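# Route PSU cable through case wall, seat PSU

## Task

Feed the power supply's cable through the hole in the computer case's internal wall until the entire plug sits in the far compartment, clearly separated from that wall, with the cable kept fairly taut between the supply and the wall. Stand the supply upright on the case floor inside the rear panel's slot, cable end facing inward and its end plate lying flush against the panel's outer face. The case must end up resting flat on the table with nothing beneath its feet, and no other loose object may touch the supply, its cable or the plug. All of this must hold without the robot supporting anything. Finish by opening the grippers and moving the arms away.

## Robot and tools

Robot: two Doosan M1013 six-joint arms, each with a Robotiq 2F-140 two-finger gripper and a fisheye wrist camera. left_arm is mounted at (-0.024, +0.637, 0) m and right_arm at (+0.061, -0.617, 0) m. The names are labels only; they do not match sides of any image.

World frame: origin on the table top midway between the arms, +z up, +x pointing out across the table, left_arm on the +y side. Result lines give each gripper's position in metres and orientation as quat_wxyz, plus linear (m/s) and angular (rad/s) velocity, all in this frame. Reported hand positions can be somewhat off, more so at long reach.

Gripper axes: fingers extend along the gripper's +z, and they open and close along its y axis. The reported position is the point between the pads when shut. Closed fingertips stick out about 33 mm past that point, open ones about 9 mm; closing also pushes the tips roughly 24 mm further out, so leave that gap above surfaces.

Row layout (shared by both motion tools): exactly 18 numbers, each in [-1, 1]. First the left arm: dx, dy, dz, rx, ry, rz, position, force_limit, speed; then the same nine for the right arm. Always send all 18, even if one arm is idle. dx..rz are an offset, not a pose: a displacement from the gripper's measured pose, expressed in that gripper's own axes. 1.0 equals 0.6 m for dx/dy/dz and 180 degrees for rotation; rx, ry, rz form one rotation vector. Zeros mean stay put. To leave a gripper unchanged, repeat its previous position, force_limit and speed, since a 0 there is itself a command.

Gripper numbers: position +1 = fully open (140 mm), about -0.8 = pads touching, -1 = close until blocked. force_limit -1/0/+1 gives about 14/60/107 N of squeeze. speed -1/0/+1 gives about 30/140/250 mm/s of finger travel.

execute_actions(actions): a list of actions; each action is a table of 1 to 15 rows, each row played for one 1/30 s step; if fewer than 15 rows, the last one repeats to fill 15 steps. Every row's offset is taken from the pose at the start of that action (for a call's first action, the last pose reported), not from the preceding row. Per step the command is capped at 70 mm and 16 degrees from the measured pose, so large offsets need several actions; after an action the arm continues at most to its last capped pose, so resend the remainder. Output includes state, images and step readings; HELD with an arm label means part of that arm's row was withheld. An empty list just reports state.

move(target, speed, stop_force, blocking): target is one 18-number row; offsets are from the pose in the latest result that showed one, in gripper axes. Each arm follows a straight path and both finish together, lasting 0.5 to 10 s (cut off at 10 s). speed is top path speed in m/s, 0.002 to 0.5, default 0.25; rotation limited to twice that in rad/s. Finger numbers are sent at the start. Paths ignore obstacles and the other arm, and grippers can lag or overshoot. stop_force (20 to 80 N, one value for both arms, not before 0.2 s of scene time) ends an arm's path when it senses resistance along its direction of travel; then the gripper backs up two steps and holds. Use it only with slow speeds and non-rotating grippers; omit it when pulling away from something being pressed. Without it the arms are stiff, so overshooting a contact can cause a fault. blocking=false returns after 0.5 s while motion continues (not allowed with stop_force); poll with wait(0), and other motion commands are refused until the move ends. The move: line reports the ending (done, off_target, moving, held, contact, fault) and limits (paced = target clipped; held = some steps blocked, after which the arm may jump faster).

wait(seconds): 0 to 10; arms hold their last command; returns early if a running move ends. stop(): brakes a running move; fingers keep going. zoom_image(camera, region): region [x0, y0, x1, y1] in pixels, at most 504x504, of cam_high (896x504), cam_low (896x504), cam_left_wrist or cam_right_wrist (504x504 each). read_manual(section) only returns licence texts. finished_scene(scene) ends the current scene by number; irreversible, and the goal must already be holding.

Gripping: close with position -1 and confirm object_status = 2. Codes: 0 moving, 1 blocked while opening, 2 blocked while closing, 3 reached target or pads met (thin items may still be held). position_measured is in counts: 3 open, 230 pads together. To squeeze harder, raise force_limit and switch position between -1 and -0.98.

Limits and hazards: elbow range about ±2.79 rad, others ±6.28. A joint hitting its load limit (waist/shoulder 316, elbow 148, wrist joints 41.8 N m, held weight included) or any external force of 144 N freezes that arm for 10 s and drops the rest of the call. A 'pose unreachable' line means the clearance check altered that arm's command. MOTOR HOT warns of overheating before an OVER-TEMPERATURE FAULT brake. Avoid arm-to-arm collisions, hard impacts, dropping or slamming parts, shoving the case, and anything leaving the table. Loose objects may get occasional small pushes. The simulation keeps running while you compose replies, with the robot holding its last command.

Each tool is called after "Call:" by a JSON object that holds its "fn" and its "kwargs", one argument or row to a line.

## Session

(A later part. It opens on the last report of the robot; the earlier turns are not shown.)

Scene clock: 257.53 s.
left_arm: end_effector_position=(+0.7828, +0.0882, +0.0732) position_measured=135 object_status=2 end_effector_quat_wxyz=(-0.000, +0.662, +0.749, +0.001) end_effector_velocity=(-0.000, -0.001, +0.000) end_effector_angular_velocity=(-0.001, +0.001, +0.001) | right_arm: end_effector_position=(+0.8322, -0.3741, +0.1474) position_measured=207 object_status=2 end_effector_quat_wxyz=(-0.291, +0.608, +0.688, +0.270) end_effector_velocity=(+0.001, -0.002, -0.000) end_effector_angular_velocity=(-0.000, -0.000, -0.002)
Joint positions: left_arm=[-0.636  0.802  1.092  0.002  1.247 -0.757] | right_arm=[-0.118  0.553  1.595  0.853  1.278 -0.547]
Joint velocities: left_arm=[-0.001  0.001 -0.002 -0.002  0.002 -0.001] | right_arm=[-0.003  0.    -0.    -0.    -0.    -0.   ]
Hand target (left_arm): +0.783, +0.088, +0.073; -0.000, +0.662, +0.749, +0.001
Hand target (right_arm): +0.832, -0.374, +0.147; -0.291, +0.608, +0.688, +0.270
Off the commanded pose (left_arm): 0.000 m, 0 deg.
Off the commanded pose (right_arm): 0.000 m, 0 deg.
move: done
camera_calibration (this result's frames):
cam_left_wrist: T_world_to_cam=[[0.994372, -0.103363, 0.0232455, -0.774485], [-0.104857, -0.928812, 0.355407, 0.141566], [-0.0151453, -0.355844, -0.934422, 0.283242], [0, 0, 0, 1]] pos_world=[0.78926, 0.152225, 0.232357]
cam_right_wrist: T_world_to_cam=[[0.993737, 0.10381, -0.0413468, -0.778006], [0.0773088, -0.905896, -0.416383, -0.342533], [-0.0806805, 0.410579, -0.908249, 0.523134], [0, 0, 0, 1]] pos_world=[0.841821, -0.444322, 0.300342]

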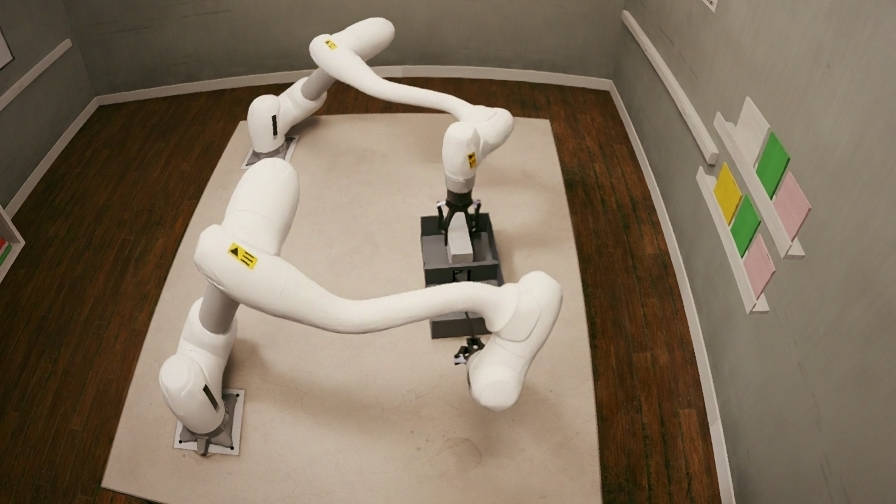

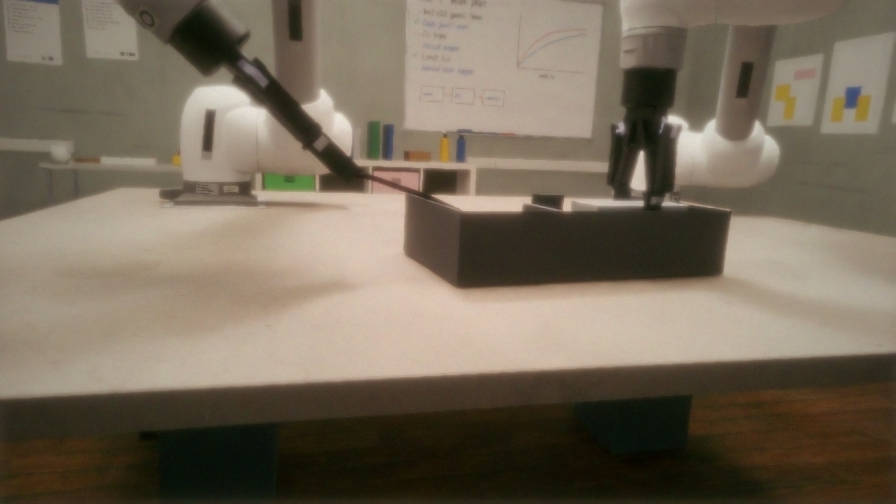

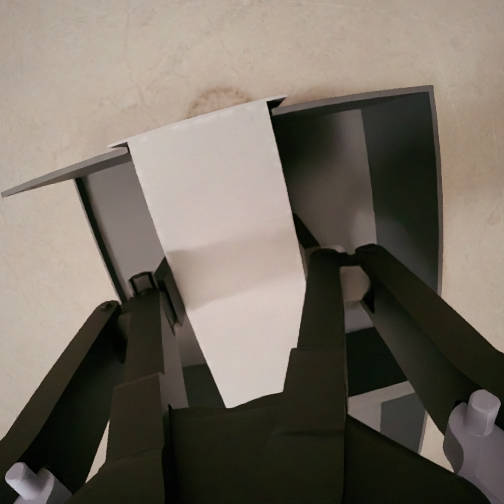

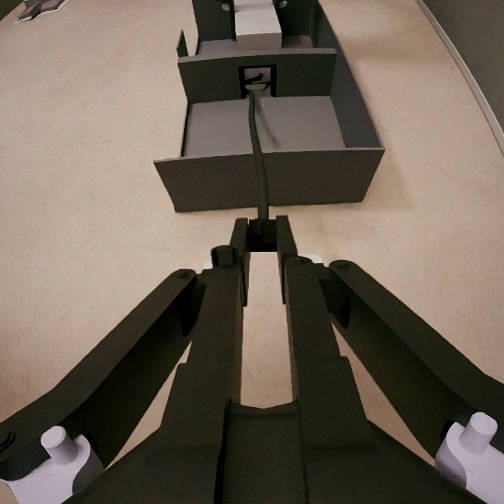

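Call:
{"fn": "move", "kwargs": {
  "target": [-0.003,-0.004,0.002,0,0,0.013,-1,0.3,-0.5,-0.012,0,-0.012,0,0,0,-1,-0.3,-0.5],
  "speed": 0.008
}}

Call:
{"fn": "zoom_image", "kwargs": {
  "camera": "cam_left_wrist",
  "region": [60,60,360,220]
}}

Call:
{"fn": "zoom_image", "kwargs": {
  "camera": "cam_high",
  "region": [400,190,520,310]
}}

Scene clock: 267.90 s.
left_arm: end_effector_position=(+0.7806, +0.0861, +0.0720) position_measured=135 object_status=2 end_effector_quat_wxyz=(-0.000, +0.677, +0.736, +0.001) end_effector_velocity=(-0.000, +0.000, +0.001) end_effector_angular_velocity=(+0.002, -0.001, -0.002) | right_arm: end_effector_position=(+0.8334, -0.3841, +0.1471) position_measured=207 object_status=2 end_effector_quat_wxyz=(-0.291, +0.608, +0.688, +0.270) end_effector_velocity=(-0.000, -0.000, +0.000) end_effector_angular_velocity=(+0.000, +0.001, +0.001)
Joint positions: left_arm=[-0.639  0.802  1.095  0.002  1.245 -0.719] | right_arm=[-0.13   0.555  1.592  0.848  1.286 -0.554]
Joint velocities: left_arm=[-0.001 -0.001  0.     0.002  0.     0.001] | right_arm=[-0.     0.    -0.    -0.     0.001 -0.   ]
Hand target (left_arm): +0.781, +0.086, +0.072; -0.000, +0.678, +0.736, +0.001
Hand target (right_arm): +0.833, -0.384, +0.147; -0.291, +0.608, +0.688, +0.270
Off the commanded pose (left_arm): 0.000 m, 0 deg.
Off the commanded pose (right_arm): 0.000 m, 0 deg.
move: done
camera_calibration (this result's frames):
cam_left_wrist: T_world_to_cam=[[0.989345, -0.143728, 0.0231926, -0.76513], [-0.142535, -0.92379, 0.35538, 0.168821], [-0.0296529, -0.3549, -0.934434, 0.292597], [0, 0, 0, 1]] pos_world=[0.789718, 0.149827, 0.231163]
cam_right_wrist: T_world_to_cam=[[0.993738, 0.103808, -0.0413437, -0.778155], [0.0773116, -0.90591, -0.416353, -0.351897], [-0.0806746, 0.410549, -0.908263, 0.527066], [0, 0, 0, 1]] pos_world=[0.843008, -0.454395, 0.300029]

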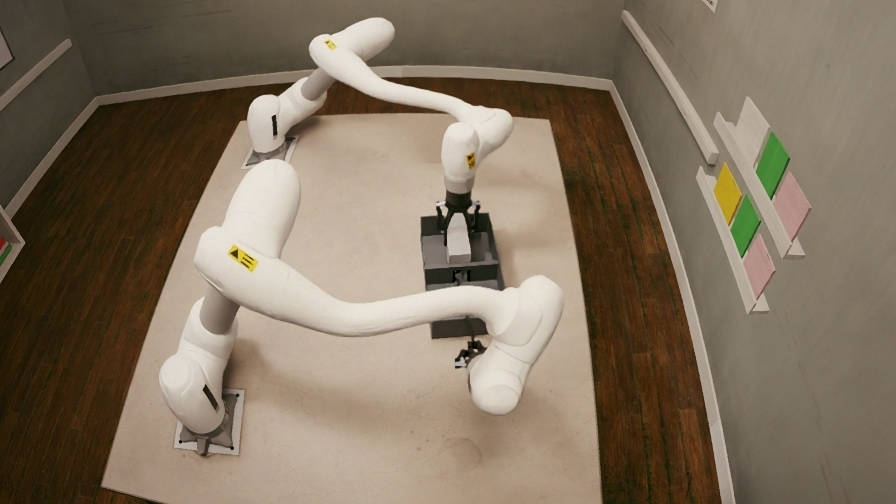

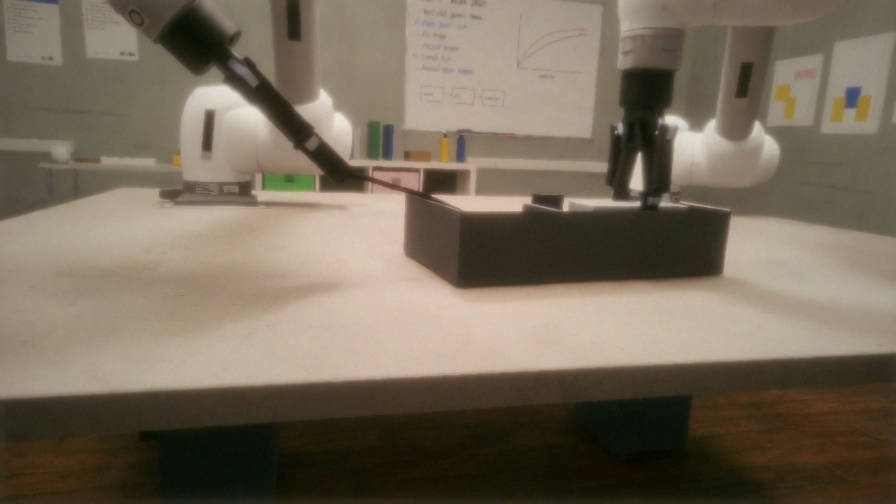

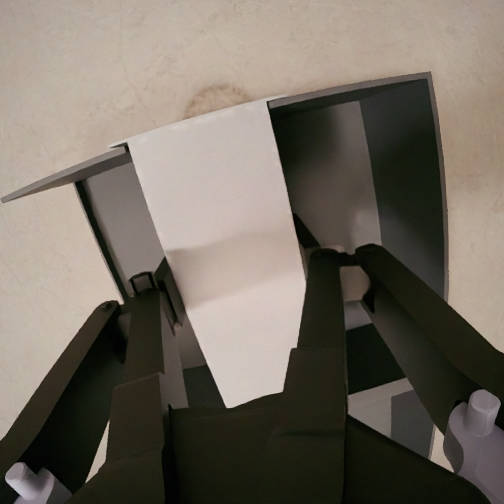

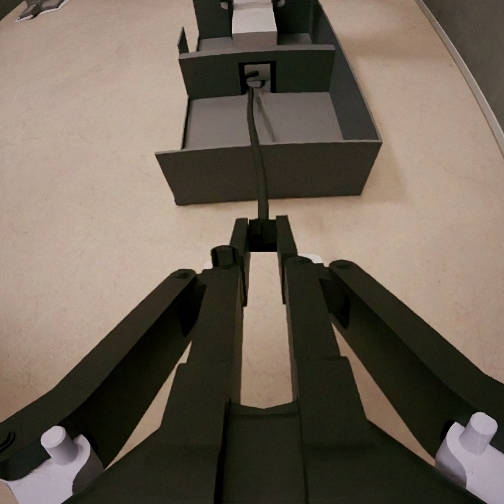

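Region (60, 60, 360, 220) of cam_left_wrist's 504x504 image, scaled by 1.680, with more detail than that image has; it fills the top 269 rows of this view, and the rest is white.

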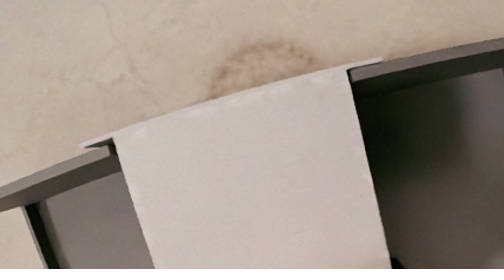

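Region (400, 190, 520, 310) of cam_high's 896x504 image, scaled by 4.200, with more detail than that image has.

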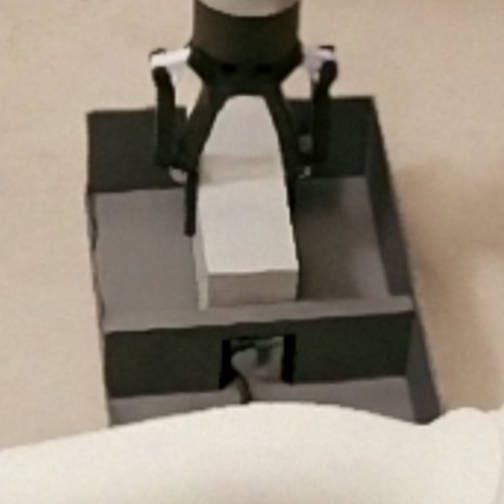

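Call:
{"fn": "move", "kwargs": {
  "target": [-0.001,0,0.001,0,0,-0.004,-1,0.3,-0.5,0,0,0,0,0,0,-1,-0.3,-0.5],
  "speed": 0.008
}}

Call:
{"fn": "move", "kwargs": {
  "target": [0,0,0,0,0,0,0.3,0.3,-0.5,0.1,0,0.03,0,-0.25,0,-1,-0.3,-0.5],
  "speed": 0.15
}}

Call:
{"fn": "move", "kwargs": {
  "target": [0.05,0,-0.3,0,0,0,0.3,0.3,-0.5,0.2,0.03,0,0,0,-0.5,-1,-0.3,-0.5],
  "speed": 0.2
}}

Scene clock: 289.33 s.
left_arm: end_effector_position=(+0.7807, +0.0855, +0.0714) position_measured=135 object_status=2 end_effector_quat_wxyz=(-0.000, +0.673, +0.740, +0.001) end_effector_velocity=(+0.001, -0.000, +0.001) end_effector_angular_velocity=(-0.001, -0.003, +0.002) | right_arm: end_effector_position=(+0.8334, -0.3842, +0.1471) position_measured=207 object_status=2 end_effector_quat_wxyz=(-0.291, +0.608, +0.688, +0.270) end_effector_velocity=(-0.000, +0.000, -0.000) end_effector_angular_velocity=(-0.000, +0.001, -0.000)
Joint positions: left_arm=[-0.64   0.803  1.094  0.002  1.244 -0.732] | right_arm=[-0.13   0.555  1.592  0.848  1.286 -0.554]
Joint velocities: left_arm=[ 0.    -0.001  0.     0.001 -0.002 -0.002] | right_arm=[ 0.001  0.    -0.     0.    -0.     0.001]
Hand target (left_arm): +0.781, +0.086, +0.071; -0.000, +0.673, +0.740, +0.001
Hand target (right_arm): +0.833, -0.384, +0.147; -0.291, +0.608, +0.688, +0.270
Off the commanded pose (left_arm): 0.000 m, 0 deg.
Off the commanded pose (right_arm): 0.000 m, 0 deg.
move: done
camera_calibration (this result's frames):
cam_left_wrist: T_world_to_cam=[[0.991053, -0.131437, 0.0232008, -0.767631], [-0.131061, -0.925479, 0.355404, 0.159672], [-0.0252414, -0.355265, -0.934425, 0.28842], [0, 0, 0, 1]] pos_world=[0.78897, 0.149343, 0.230568]
cam_right_wrist: T_world_to_cam=[[0.993734, 0.103843, -0.0413454, -0.778133], [0.0773428, -0.905907, -0.416354, -0.351932], [-0.0806907, 0.410548, -0.908262, 0.527081], [0, 0, 0, 1]] pos_world=[0.843007, -0.454405, 0.300027]

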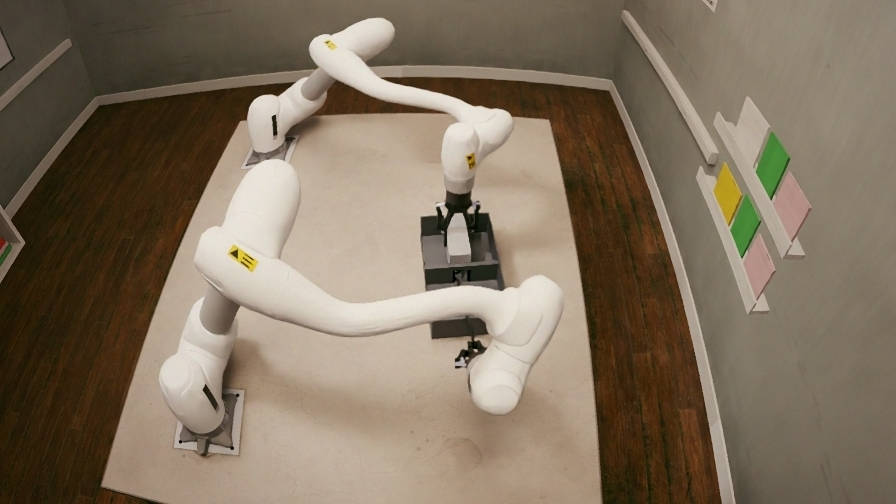

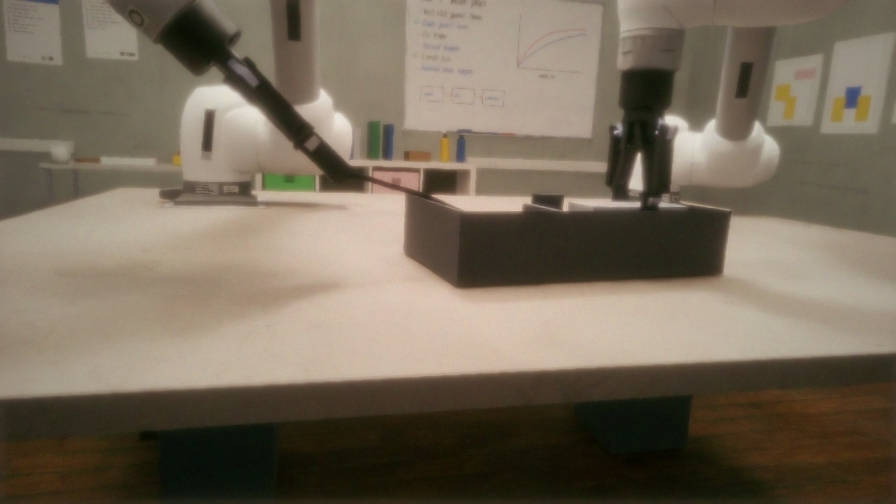

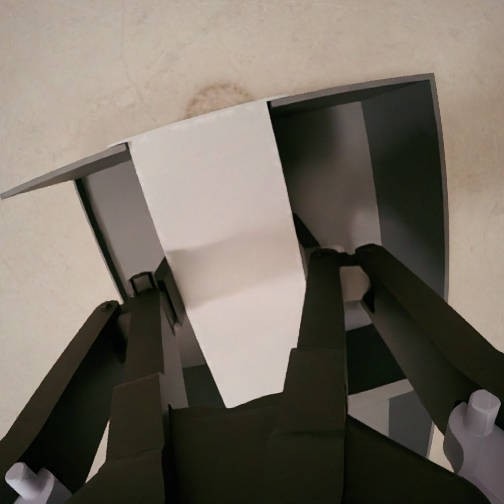

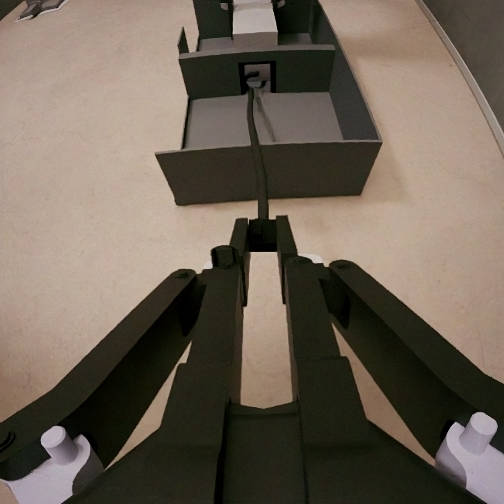

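Scene clock: 292.33 s.
left_arm: end_effector_position=(+0.7807, +0.0855, +0.0714) position_measured=91 object_status=3 end_effector_quat_wxyz=(-0.000, +0.673, +0.740, +0.001) end_effector_velocity=(+0.000, +0.001, +0.000) end_effector_angular_velocity=(+0.001, -0.001, -0.001) | right_arm: end_effector_position=(+0.8263, -0.3302, +0.1785) position_measured=207 object_status=2 end_effector_quat_wxyz=(-0.006, +0.665, +0.747, +0.018) end_effector_velocity=(-0.000, +0.000, +0.000) end_effector_angular_velocity=(-0.009, -0.000, -0.001)
Joint positions: left_arm=[-0.64   0.803  1.094  0.002  1.244 -0.732] | right_arm=[0.228 0.475 1.449 0.03  1.194 0.178]
Joint velocities: left_arm=[ 0.    -0.    -0.     0.002  0.     0.001] | right_arm=[ 0.004  0.001 -0.003 -0.01   0.004  0.008]
Hand target (left_arm): +0.781, +0.086, +0.071; -0.000, +0.673, +0.740, +0.001
Hand target (right_arm): +0.826, -0.330, +0.179; -0.006, +0.665, +0.747, +0.017
Off the commanded pose (left_arm): 0.000 m, 0 deg.
Off the commanded pose (right_arm): 0.000 m, 0 deg.
move: done
camera_calibration (this result's frames):
cam_left_wrist: T_world_to_cam=[[0.991053, -0.131439, 0.0231906, -0.767628], [-0.131059, -0.925481, 0.355398, 0.159674], [-0.0252508, -0.355258, -0.934427, 0.288416], [0, 0, 0, 1]] pos_world=[0.78897, 0.149341, 0.230558]
cam_right_wrist: T_world_to_cam=[[0.99774, 0.0654465, -0.0151905, -0.796127], [0.0666541, -0.935805, 0.346159, -0.426524], [0.00843961, -0.346389, -0.938053, 0.21467], [0, 0, 0, 1]] pos_world=[0.820946, -0.27268, 0.336923]

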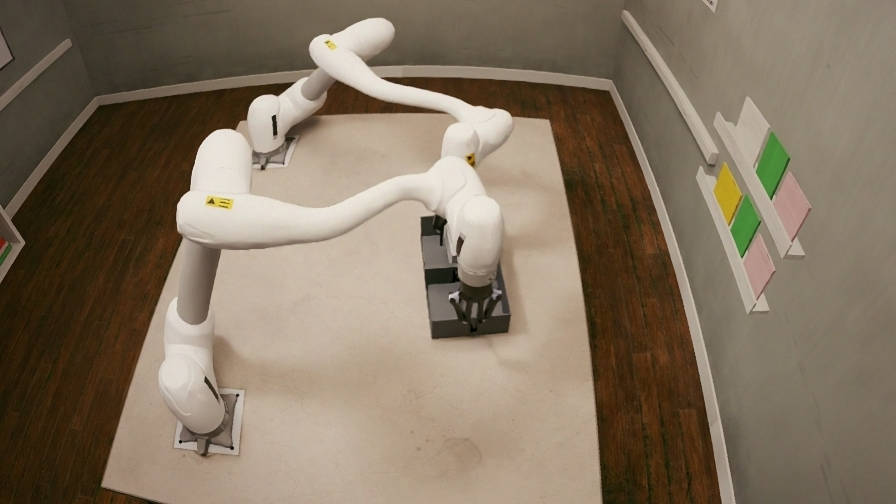

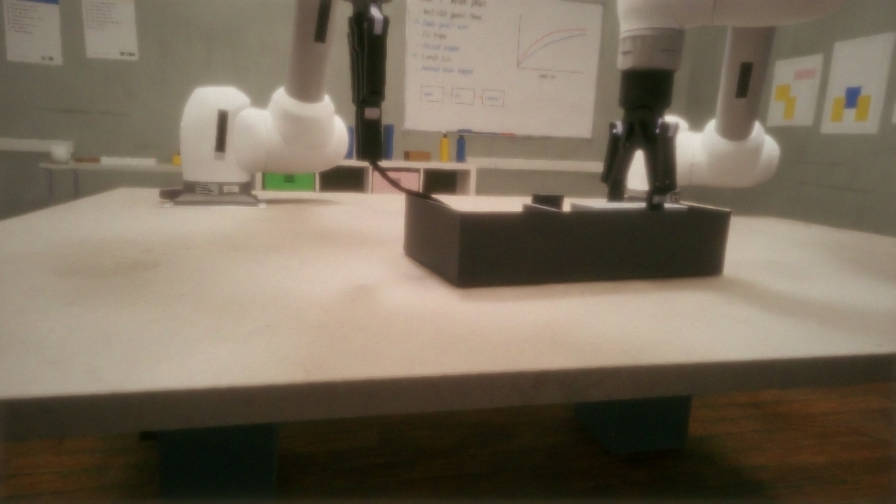

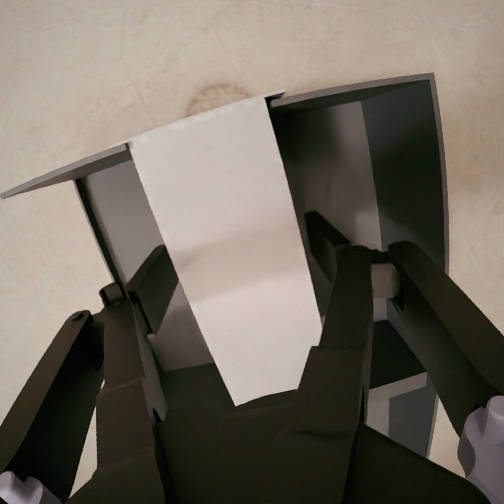

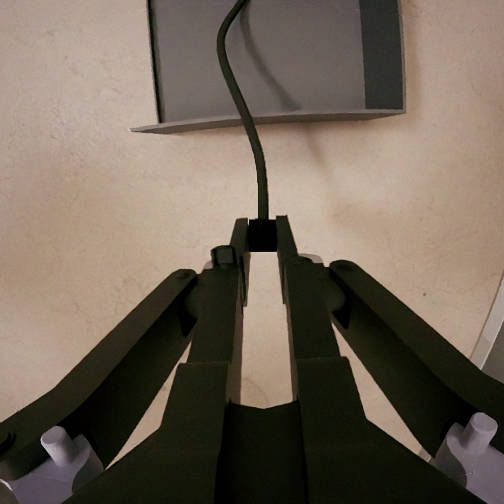

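Scene clock: 296.67 s.
left_arm: end_effector_position=(+0.7779, +0.1153, +0.2513) position_measured=91 object_status=3 end_effector_quat_wxyz=(-0.000, +0.673, +0.740, +0.001) end_effector_velocity=(+0.001, -0.000, +0.001) end_effector_angular_velocity=(-0.000, -0.001, +0.000) | right_arm: end_effector_position=(+0.8301, -0.2090, +0.1826) position_measured=207 object_status=2 end_effector_quat_wxyz=(+0.008, -0.058, +0.998, +0.017) end_effector_velocity=(+0.000, +0.000, +0.000) end_effector_angular_velocity=(+0.001, +0.001, +0.009)
Joint positions: left_arm=[-0.616  0.7    0.948  0.002  1.494 -0.709] | right_arm=[ 0.362  0.554  1.317  0.026  1.243 -1.256]
Joint velocities: left_arm=[-0.     0.    -0.002  0.001  0.    -0.   ] | right_arm=[-0.     0.001 -0.002  0.001  0.002 -0.01 ]
Hand target (left_arm): +0.778, +0.115, +0.251; -0.000, +0.673, +0.740, +0.001
Hand target (right_arm): +0.830, -0.209, +0.183; +0.008, -0.058, +0.998, +0.017
Off the commanded pose (left_arm): 0.000 m, 0 deg.
Off the commanded pose (right_arm): 0.000 m, 0 deg.
move: done
camera_calibration (this result's frames):
cam_left_wrist: T_world_to_cam=[[0.9911, -0.131082, 0.0232148, -0.765224], [-0.130738, -0.925576, 0.355271, 0.122732], [-0.0250825, -0.355144, -0.934475, 0.466909], [0, 0, 0, 1]] pos_world=[0.78617, 0.17911, 0.410477]
cam_right_wrist: T_world_to_cam=[[-0.0636245, 0.997973, 0.0013034, 0.265143], [0.91776, 0.0579975, 0.392878, -0.822151], [0.392006, 0.0261929, -0.91959, 0.0165892], [0, 0, 0, 1]] pos_world=[0.764903, -0.217357, 0.337915]

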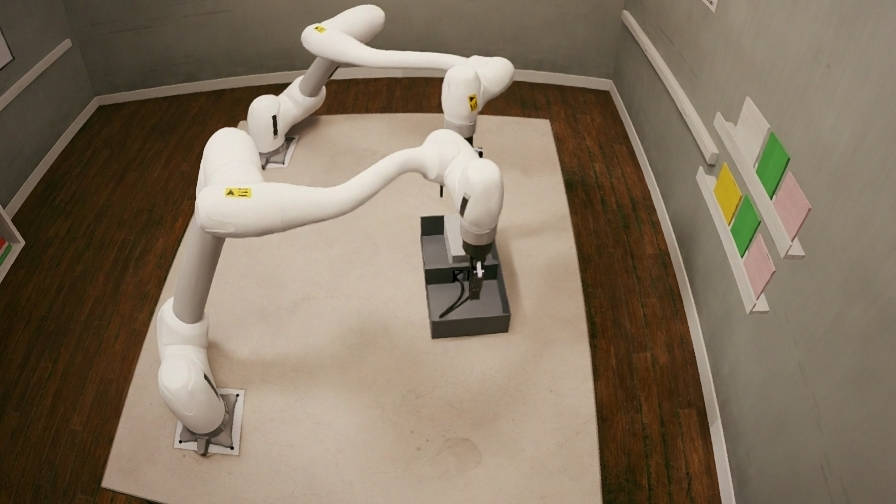

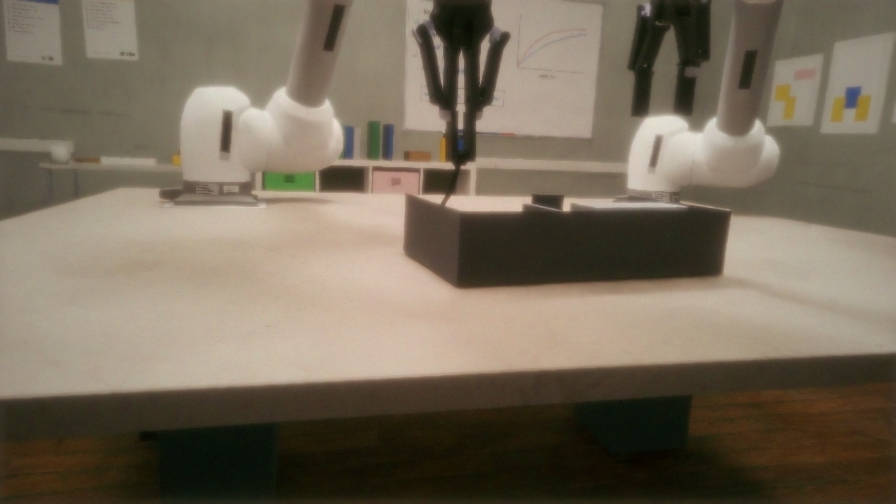

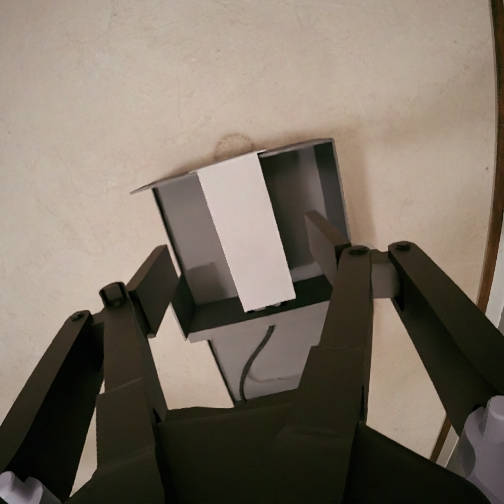

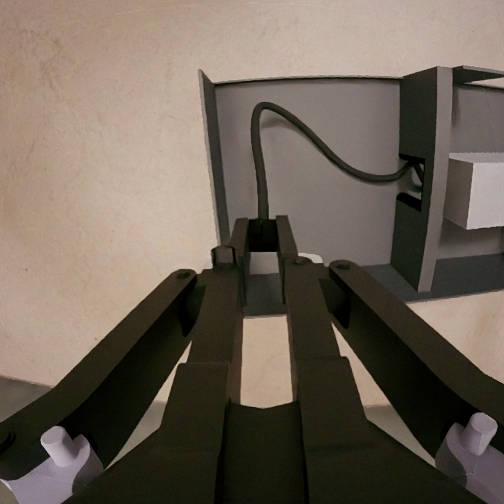

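Call:
{"fn": "move", "kwargs": {
  "target": [0.5,-0.3,-0.1,0,0,0,0.3,0.3,-0.5,-0.06,0.01,0.195,0,0,-0.1,-1,-0.3,-0.5],
  "speed": 0.15
}}

Scene clock: 304.33 s.
left_arm: end_effector_position=(+0.5700, +0.3966, +0.3115) position_measured=91 object_status=3 end_effector_quat_wxyz=(-0.000, +0.673, +0.740, +0.001) end_effector_velocity=(-0.001, +0.001, +0.001) end_effector_angular_velocity=(-0.000, -0.001, +0.001) | right_arm: end_effector_position=(+0.8668, -0.1949, +0.0666) position_measured=207 object_status=2 end_effector_quat_wxyz=(+0.011, -0.213, +0.977, +0.015) end_effector_velocity=(+0.001, -0.000, -0.001) end_effector_angular_velocity=(+0.001, -0.000, +0.000)
Joint positions: left_arm=[-0.443  0.153  1.636  0.002  1.352 -0.535] | right_arm=[ 0.359  0.684  1.319  0.028  1.111 -1.577]
Joint velocities: left_arm=[ 0.001 -0.003  0.001  0.     0.001  0.001] | right_arm=[-0.001  0.001  0.     0.001 -0.001 -0.002]
Hand target (left_arm): +0.570, +0.397, +0.312; -0.000, +0.673, +0.740, +0.001
Hand target (right_arm): +0.867, -0.195, +0.067; +0.011, -0.213, +0.977, +0.015
Off the commanded pose (left_arm): 0.000 m, 0 deg.
Off the commanded pose (right_arm): 0.000 m, 0 deg.
move: done
camera_calibration (this result's frames):
cam_left_wrist: T_world_to_cam=[[0.991067, -0.131352, 0.0231031, -0.523516], [-0.130963, -0.925732, 0.354781, 0.334885], [-0.025214, -0.354637, -0.934664, 0.617801], [0, 0, 0, 1]] pos_world=[0.578274, 0.460344, 0.47072]
cam_right_wrist: T_world_to_cam=[[-0.368524, 0.929601, -0.00560009, 0.505024], [0.850507, 0.339588, 0.401643, -0.698477], [0.37527, 0.143252, -0.915779, -0.0678623], [0, 0, 0, 1]] pos_world=[0.80564, -0.222555, 0.22122]

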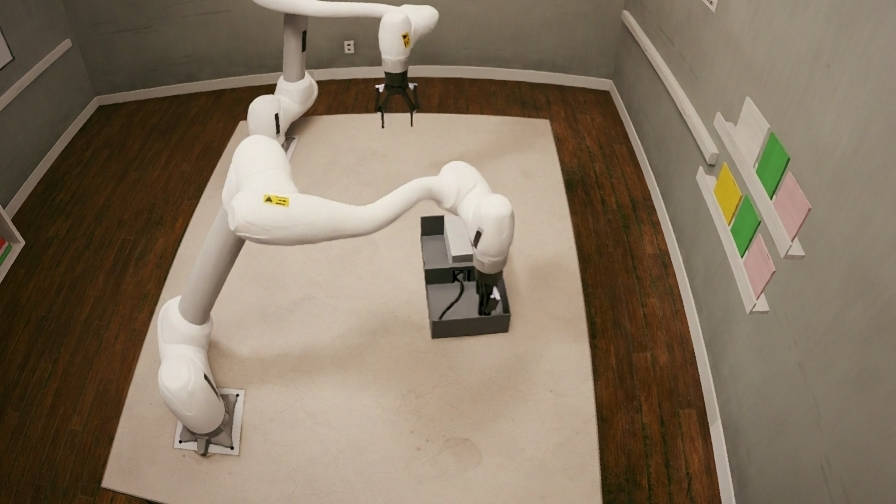

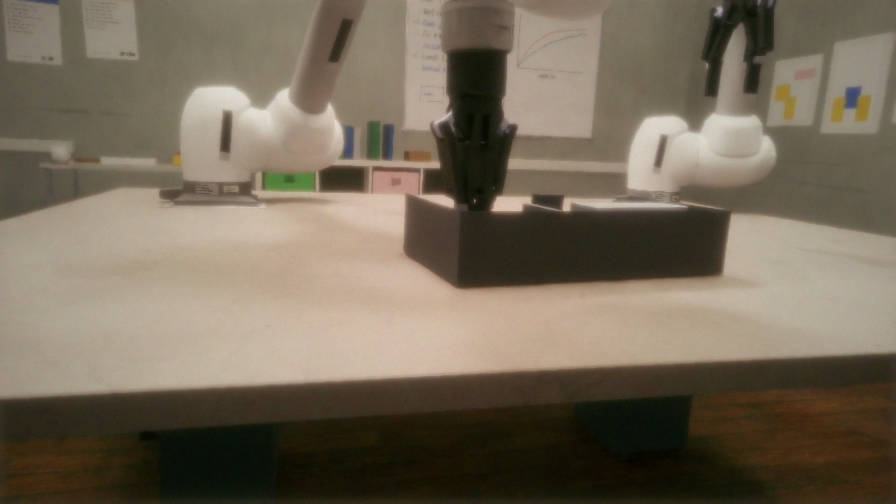

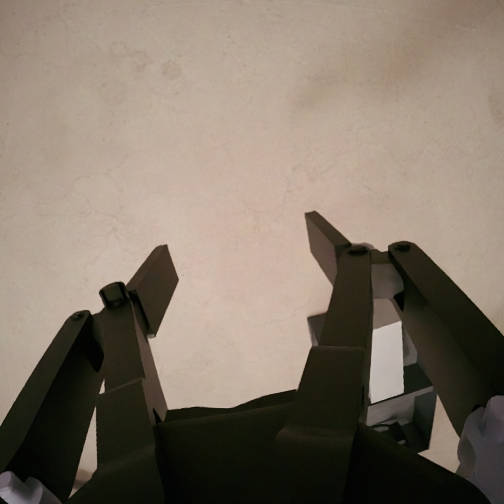

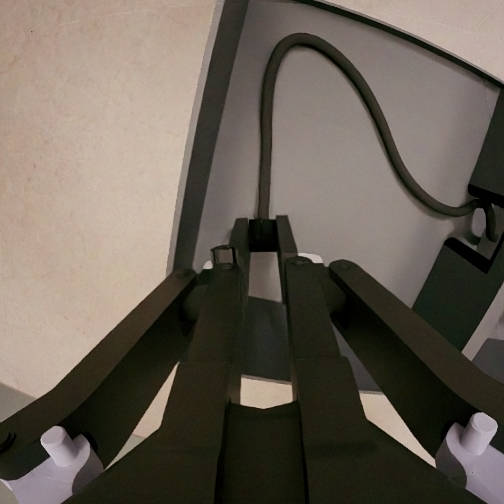

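Call:
{"fn": "move", "kwargs": {
  "target": [0,0,0,0,0,0,0.3,0.3,-0.5,0,0,0.025,0,0,0,-1,-0.3,-0.5],
  "speed": 0.02
}}

Call:
{"fn": "move", "kwargs": {
  "target": [0,0,0,0,0,0,0.3,0.3,-0.5,0,0,0,0,0,0,-0.45,-0.3,-0.8]
}}

Call:
{"fn": "move", "kwargs": {
  "target": [0,0,0,0,0,0,0.3,0.3,-0.5,0.1,0.1,-0.3,0,0,0,-0.45,-0.3,-0.8],
  "speed": 0.1
}}

Scene clock: 314.30 s.
left_arm: end_effector_position=(+0.5700, +0.3967, +0.3115) position_measured=91 object_status=3 end_effector_quat_wxyz=(-0.000, +0.673, +0.740, +0.001) end_effector_velocity=(-0.000, -0.000, +0.000) end_effector_angular_velocity=(-0.000, -0.000, +0.001) | right_arm: end_effector_position=(+0.8671, -0.1944, +0.0517) position_measured=207 object_status=2 end_effector_quat_wxyz=(+0.011, -0.213, +0.977, +0.015) end_effector_velocity=(+0.000, +0.000, -0.001) end_effector_angular_velocity=(+0.001, -0.001, -0.000)
Joint positions: left_arm=[-0.443  0.153  1.636  0.002  1.352 -0.535] | right_arm=[ 0.359  0.695  1.329  0.028  1.09  -1.577]
Joint velocities: left_arm=[-0.    -0.     0.     0.     0.    -0.001] | right_arm=[-0.     0.001  0.001 -0.    -0.003  0.   ]
Hand target (left_arm): +0.570, +0.397, +0.312; -0.000, +0.673, +0.740, +0.001
Hand target (right_arm): +0.867, -0.194, +0.052; +0.011, -0.213, +0.977, +0.015
Off the commanded pose (left_arm): 0.000 m, 0 deg.
Off the commanded pose (right_arm): 0.000 m, 0 deg.
move: done
camera_calibration (this result's frames):
cam_left_wrist: T_world_to_cam=[[0.991069, -0.131338, 0.0230945, -0.52353], [-0.130947, -0.925731, 0.354788, 0.33493], [-0.025218, -0.354644, -0.934661, 0.617828], [0, 0, 0, 1]] pos_world=[0.578292, 0.460404, 0.470721]
cam_right_wrist: T_world_to_cam=[[-0.368513, 0.929606, -0.0056016, 0.504545], [0.850497, 0.339573, 0.401679, -0.69288], [0.375305, 0.14326, -0.915764, -0.0816484], [0, 0, 0, 1]] pos_world=[0.805866, -0.222048, 0.206371]

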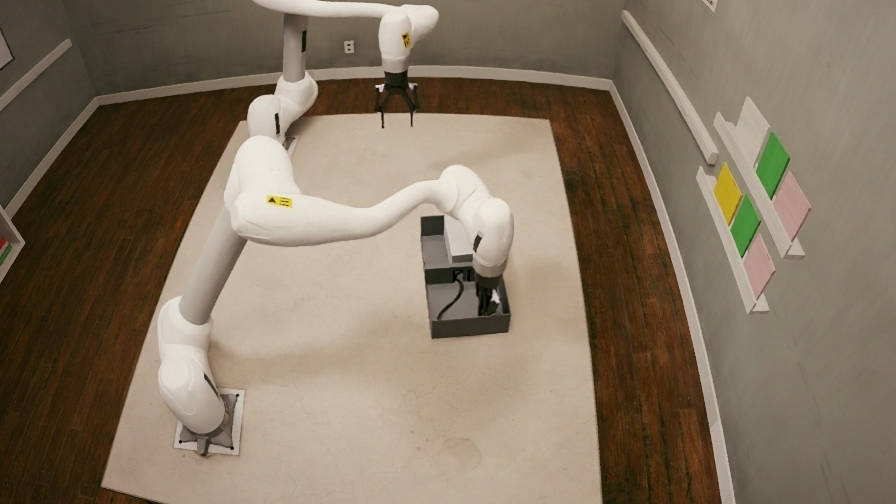

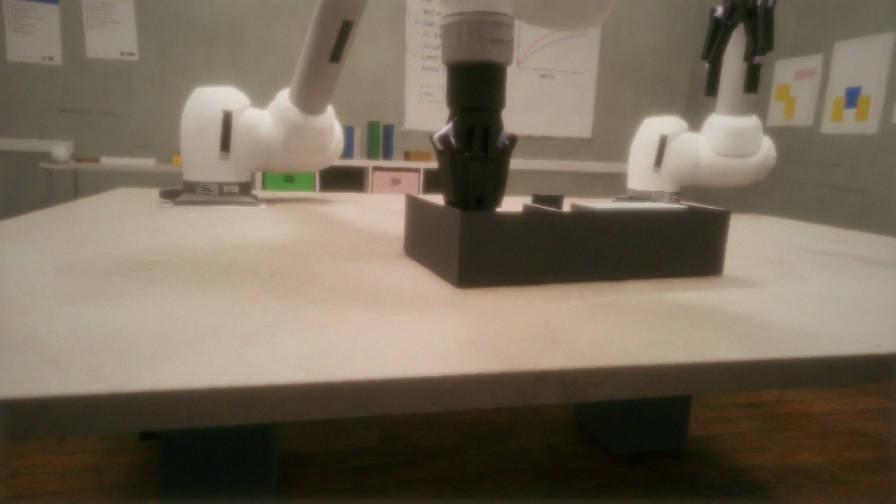

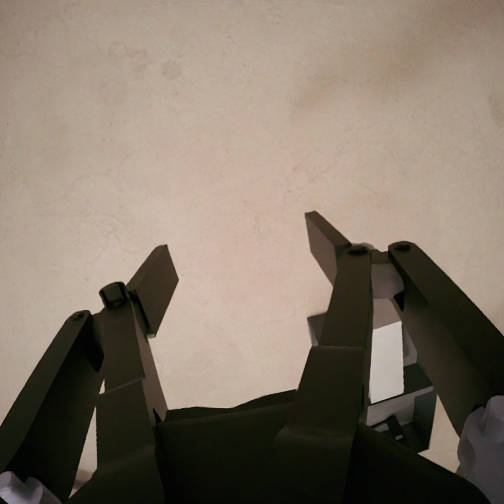

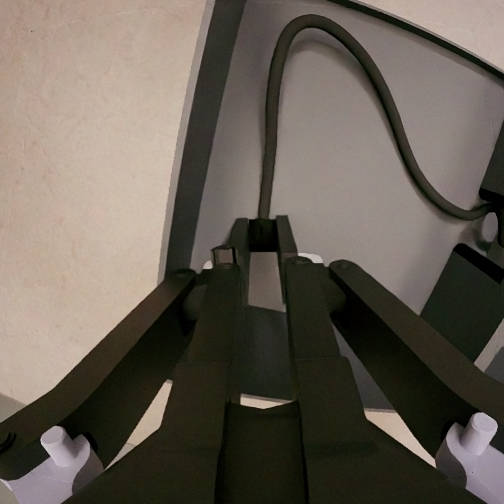

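Scene clock: 314.80 s.
left_arm: end_effector_position=(+0.5700, +0.3967, +0.3115) position_measured=91 object_status=3 end_effector_quat_wxyz=(-0.000, +0.673, +0.740, +0.001) end_effector_velocity=(+0.000, +0.001, +0.000) end_effector_angular_velocity=(+0.002, -0.002, -0.001) | right_arm: end_effector_position=(+0.8670, -0.1944, +0.0516) position_measured=186 object_status=3 end_effector_quat_wxyz=(+0.011, -0.213, +0.977, +0.015) end_effector_velocity=(+0.000, -0.002, +0.001) end_effector_angular_velocity=(-0.001, +0.001, -0.001)
Joint positions: left_arm=[-0.443  0.153  1.636  0.002  1.352 -0.535] | right_arm=[ 0.359  0.695  1.329  0.028  1.09  -1.577]
Joint velocities: left_arm=[-0.    -0.001  0.001  0.003 -0.001  0.   ] | right_arm=[-0.001 -0.001 -0.    -0.001  0.002  0.001]
Hand target (left_arm): +0.570, +0.397, +0.312; -0.000, +0.673, +0.740, +0.001
Hand target (right_arm): +0.867, -0.194, +0.052; +0.011, -0.213, +0.977, +0.015
Off the commanded pose (left_arm): 0.000 m, 0 deg.
Off the commanded pose (right_arm): 0.000 m, 0 deg.
move: done
camera_calibration (this result's frames):
cam_left_wrist: T_world_to_cam=[[0.991068, -0.131339, 0.0230954, -0.523531], [-0.130949, -0.925732, 0.354785, 0.334933], [-0.0252171, -0.35464, -0.934663, 0.617826], [0, 0, 0, 1]] pos_world=[0.578294, 0.460404, 0.470721]
cam_right_wrist: T_world_to_cam=[[-0.368519, 0.929604, -0.00555603, 0.504503], [0.850551, 0.33958, 0.401558, -0.692816], [0.375176, 0.143256, -0.915817, -0.0816205], [0, 0, 0, 1]] pos_world=[0.805816, -0.222029, 0.206259]

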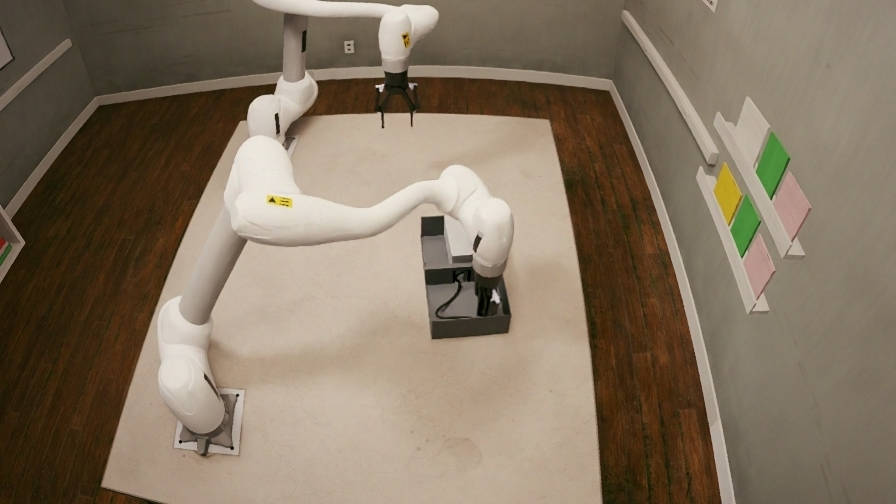

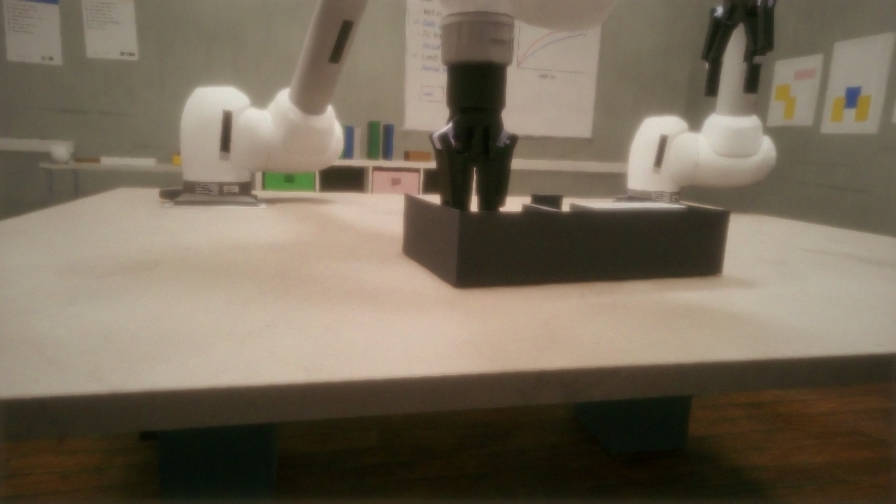

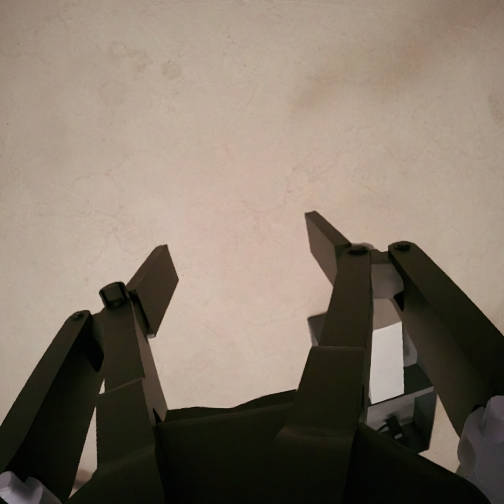

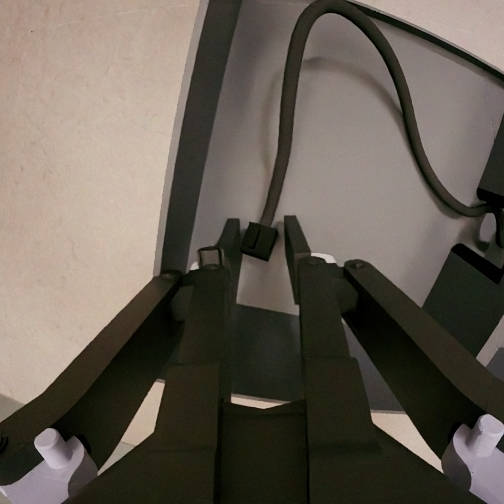

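Scene clock: 317.20 s.
left_arm: end_effector_position=(+0.5700, +0.3967, +0.3115) position_measured=91 object_status=3 end_effector_quat_wxyz=(-0.000, +0.673, +0.740, +0.001) end_effector_velocity=(-0.000, -0.000, +0.000) end_effector_angular_velocity=(-0.000, +0.002, -0.000) | right_arm: end_effector_position=(+0.7849, -0.1709, +0.2313) position_measured=186 object_status=3 end_effector_quat_wxyz=(+0.011, -0.213, +0.977, +0.015) end_effector_velocity=(-0.001, +0.002, +0.002) end_effector_angular_velocity=(+0.001, -0.002, +0.002)
Joint positions: left_arm=[-0.443  0.153  1.636  0.002  1.352 -0.535] | right_arm=[ 0.426  0.499  1.313  0.024  1.3   -1.504]
Joint velocities: left_arm=[ 0.     0.    -0.001 -0.001  0.002  0.001] | right_arm=[ 0.002 -0.001 -0.001  0.    -0.     0.001]
Hand target (left_arm): +0.570, +0.397, +0.312; -0.000, +0.673, +0.740, +0.001
Hand target (right_arm): +0.785, -0.171, +0.231; +0.011, -0.213, +0.977, +0.015
Off the commanded pose (left_arm): 0.000 m, 0 deg.
Off the commanded pose (right_arm): 0.000 m, 0 deg.
move: done
camera_calibration (this result's frames):
cam_left_wrist: T_world_to_cam=[[0.991068, -0.131339, 0.0230954, -0.523531], [-0.130949, -0.925732, 0.354785, 0.334933], [-0.0252171, -0.35464, -0.934663, 0.617826], [0, 0, 0, 1]] pos_world=[0.578294, 0.460404, 0.470721]
cam_right_wrist: T_world_to_cam=[[-0.36863, 0.929561, -0.00534259, 0.453489], [0.85057, 0.339613, 0.401488, -0.703075], [0.375022, 0.143456, -0.915848, 0.110577], [0, 0, 0, 1]] pos_world=[0.723716, -0.198635, 0.385971]

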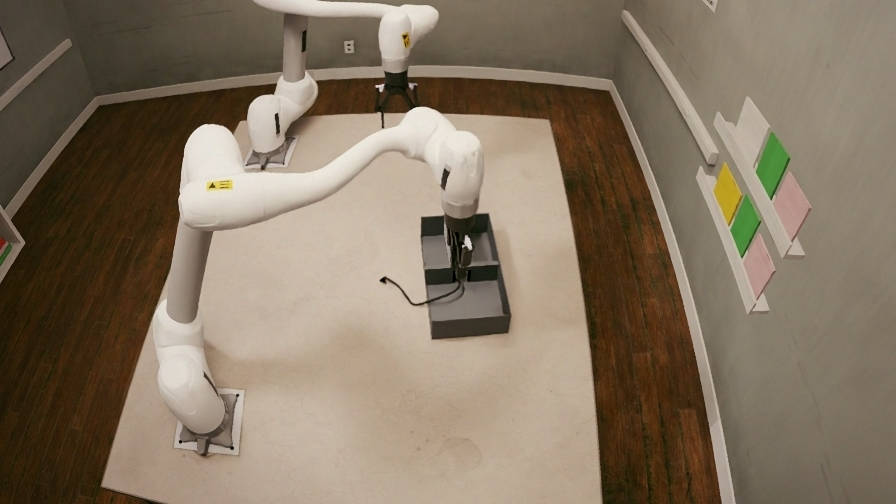

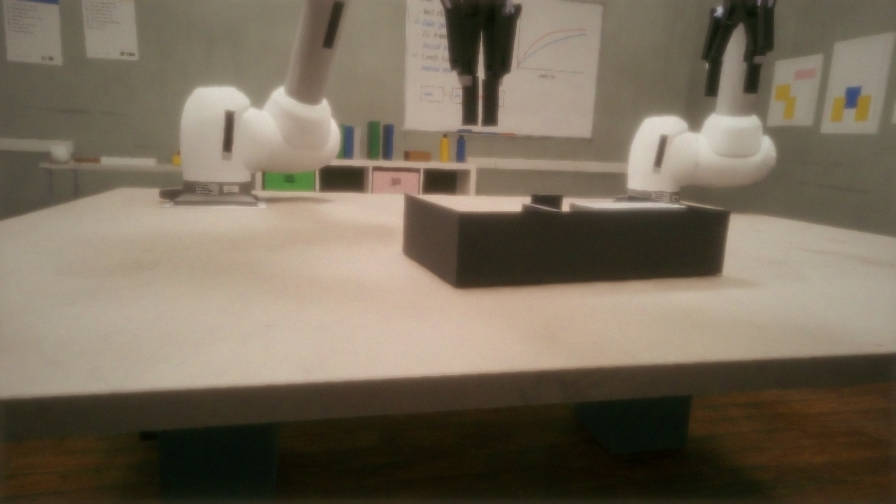

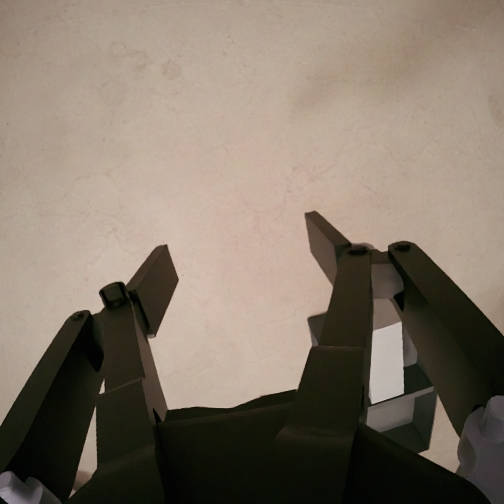

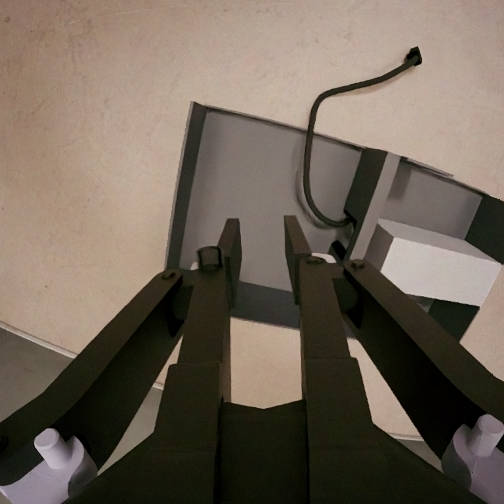

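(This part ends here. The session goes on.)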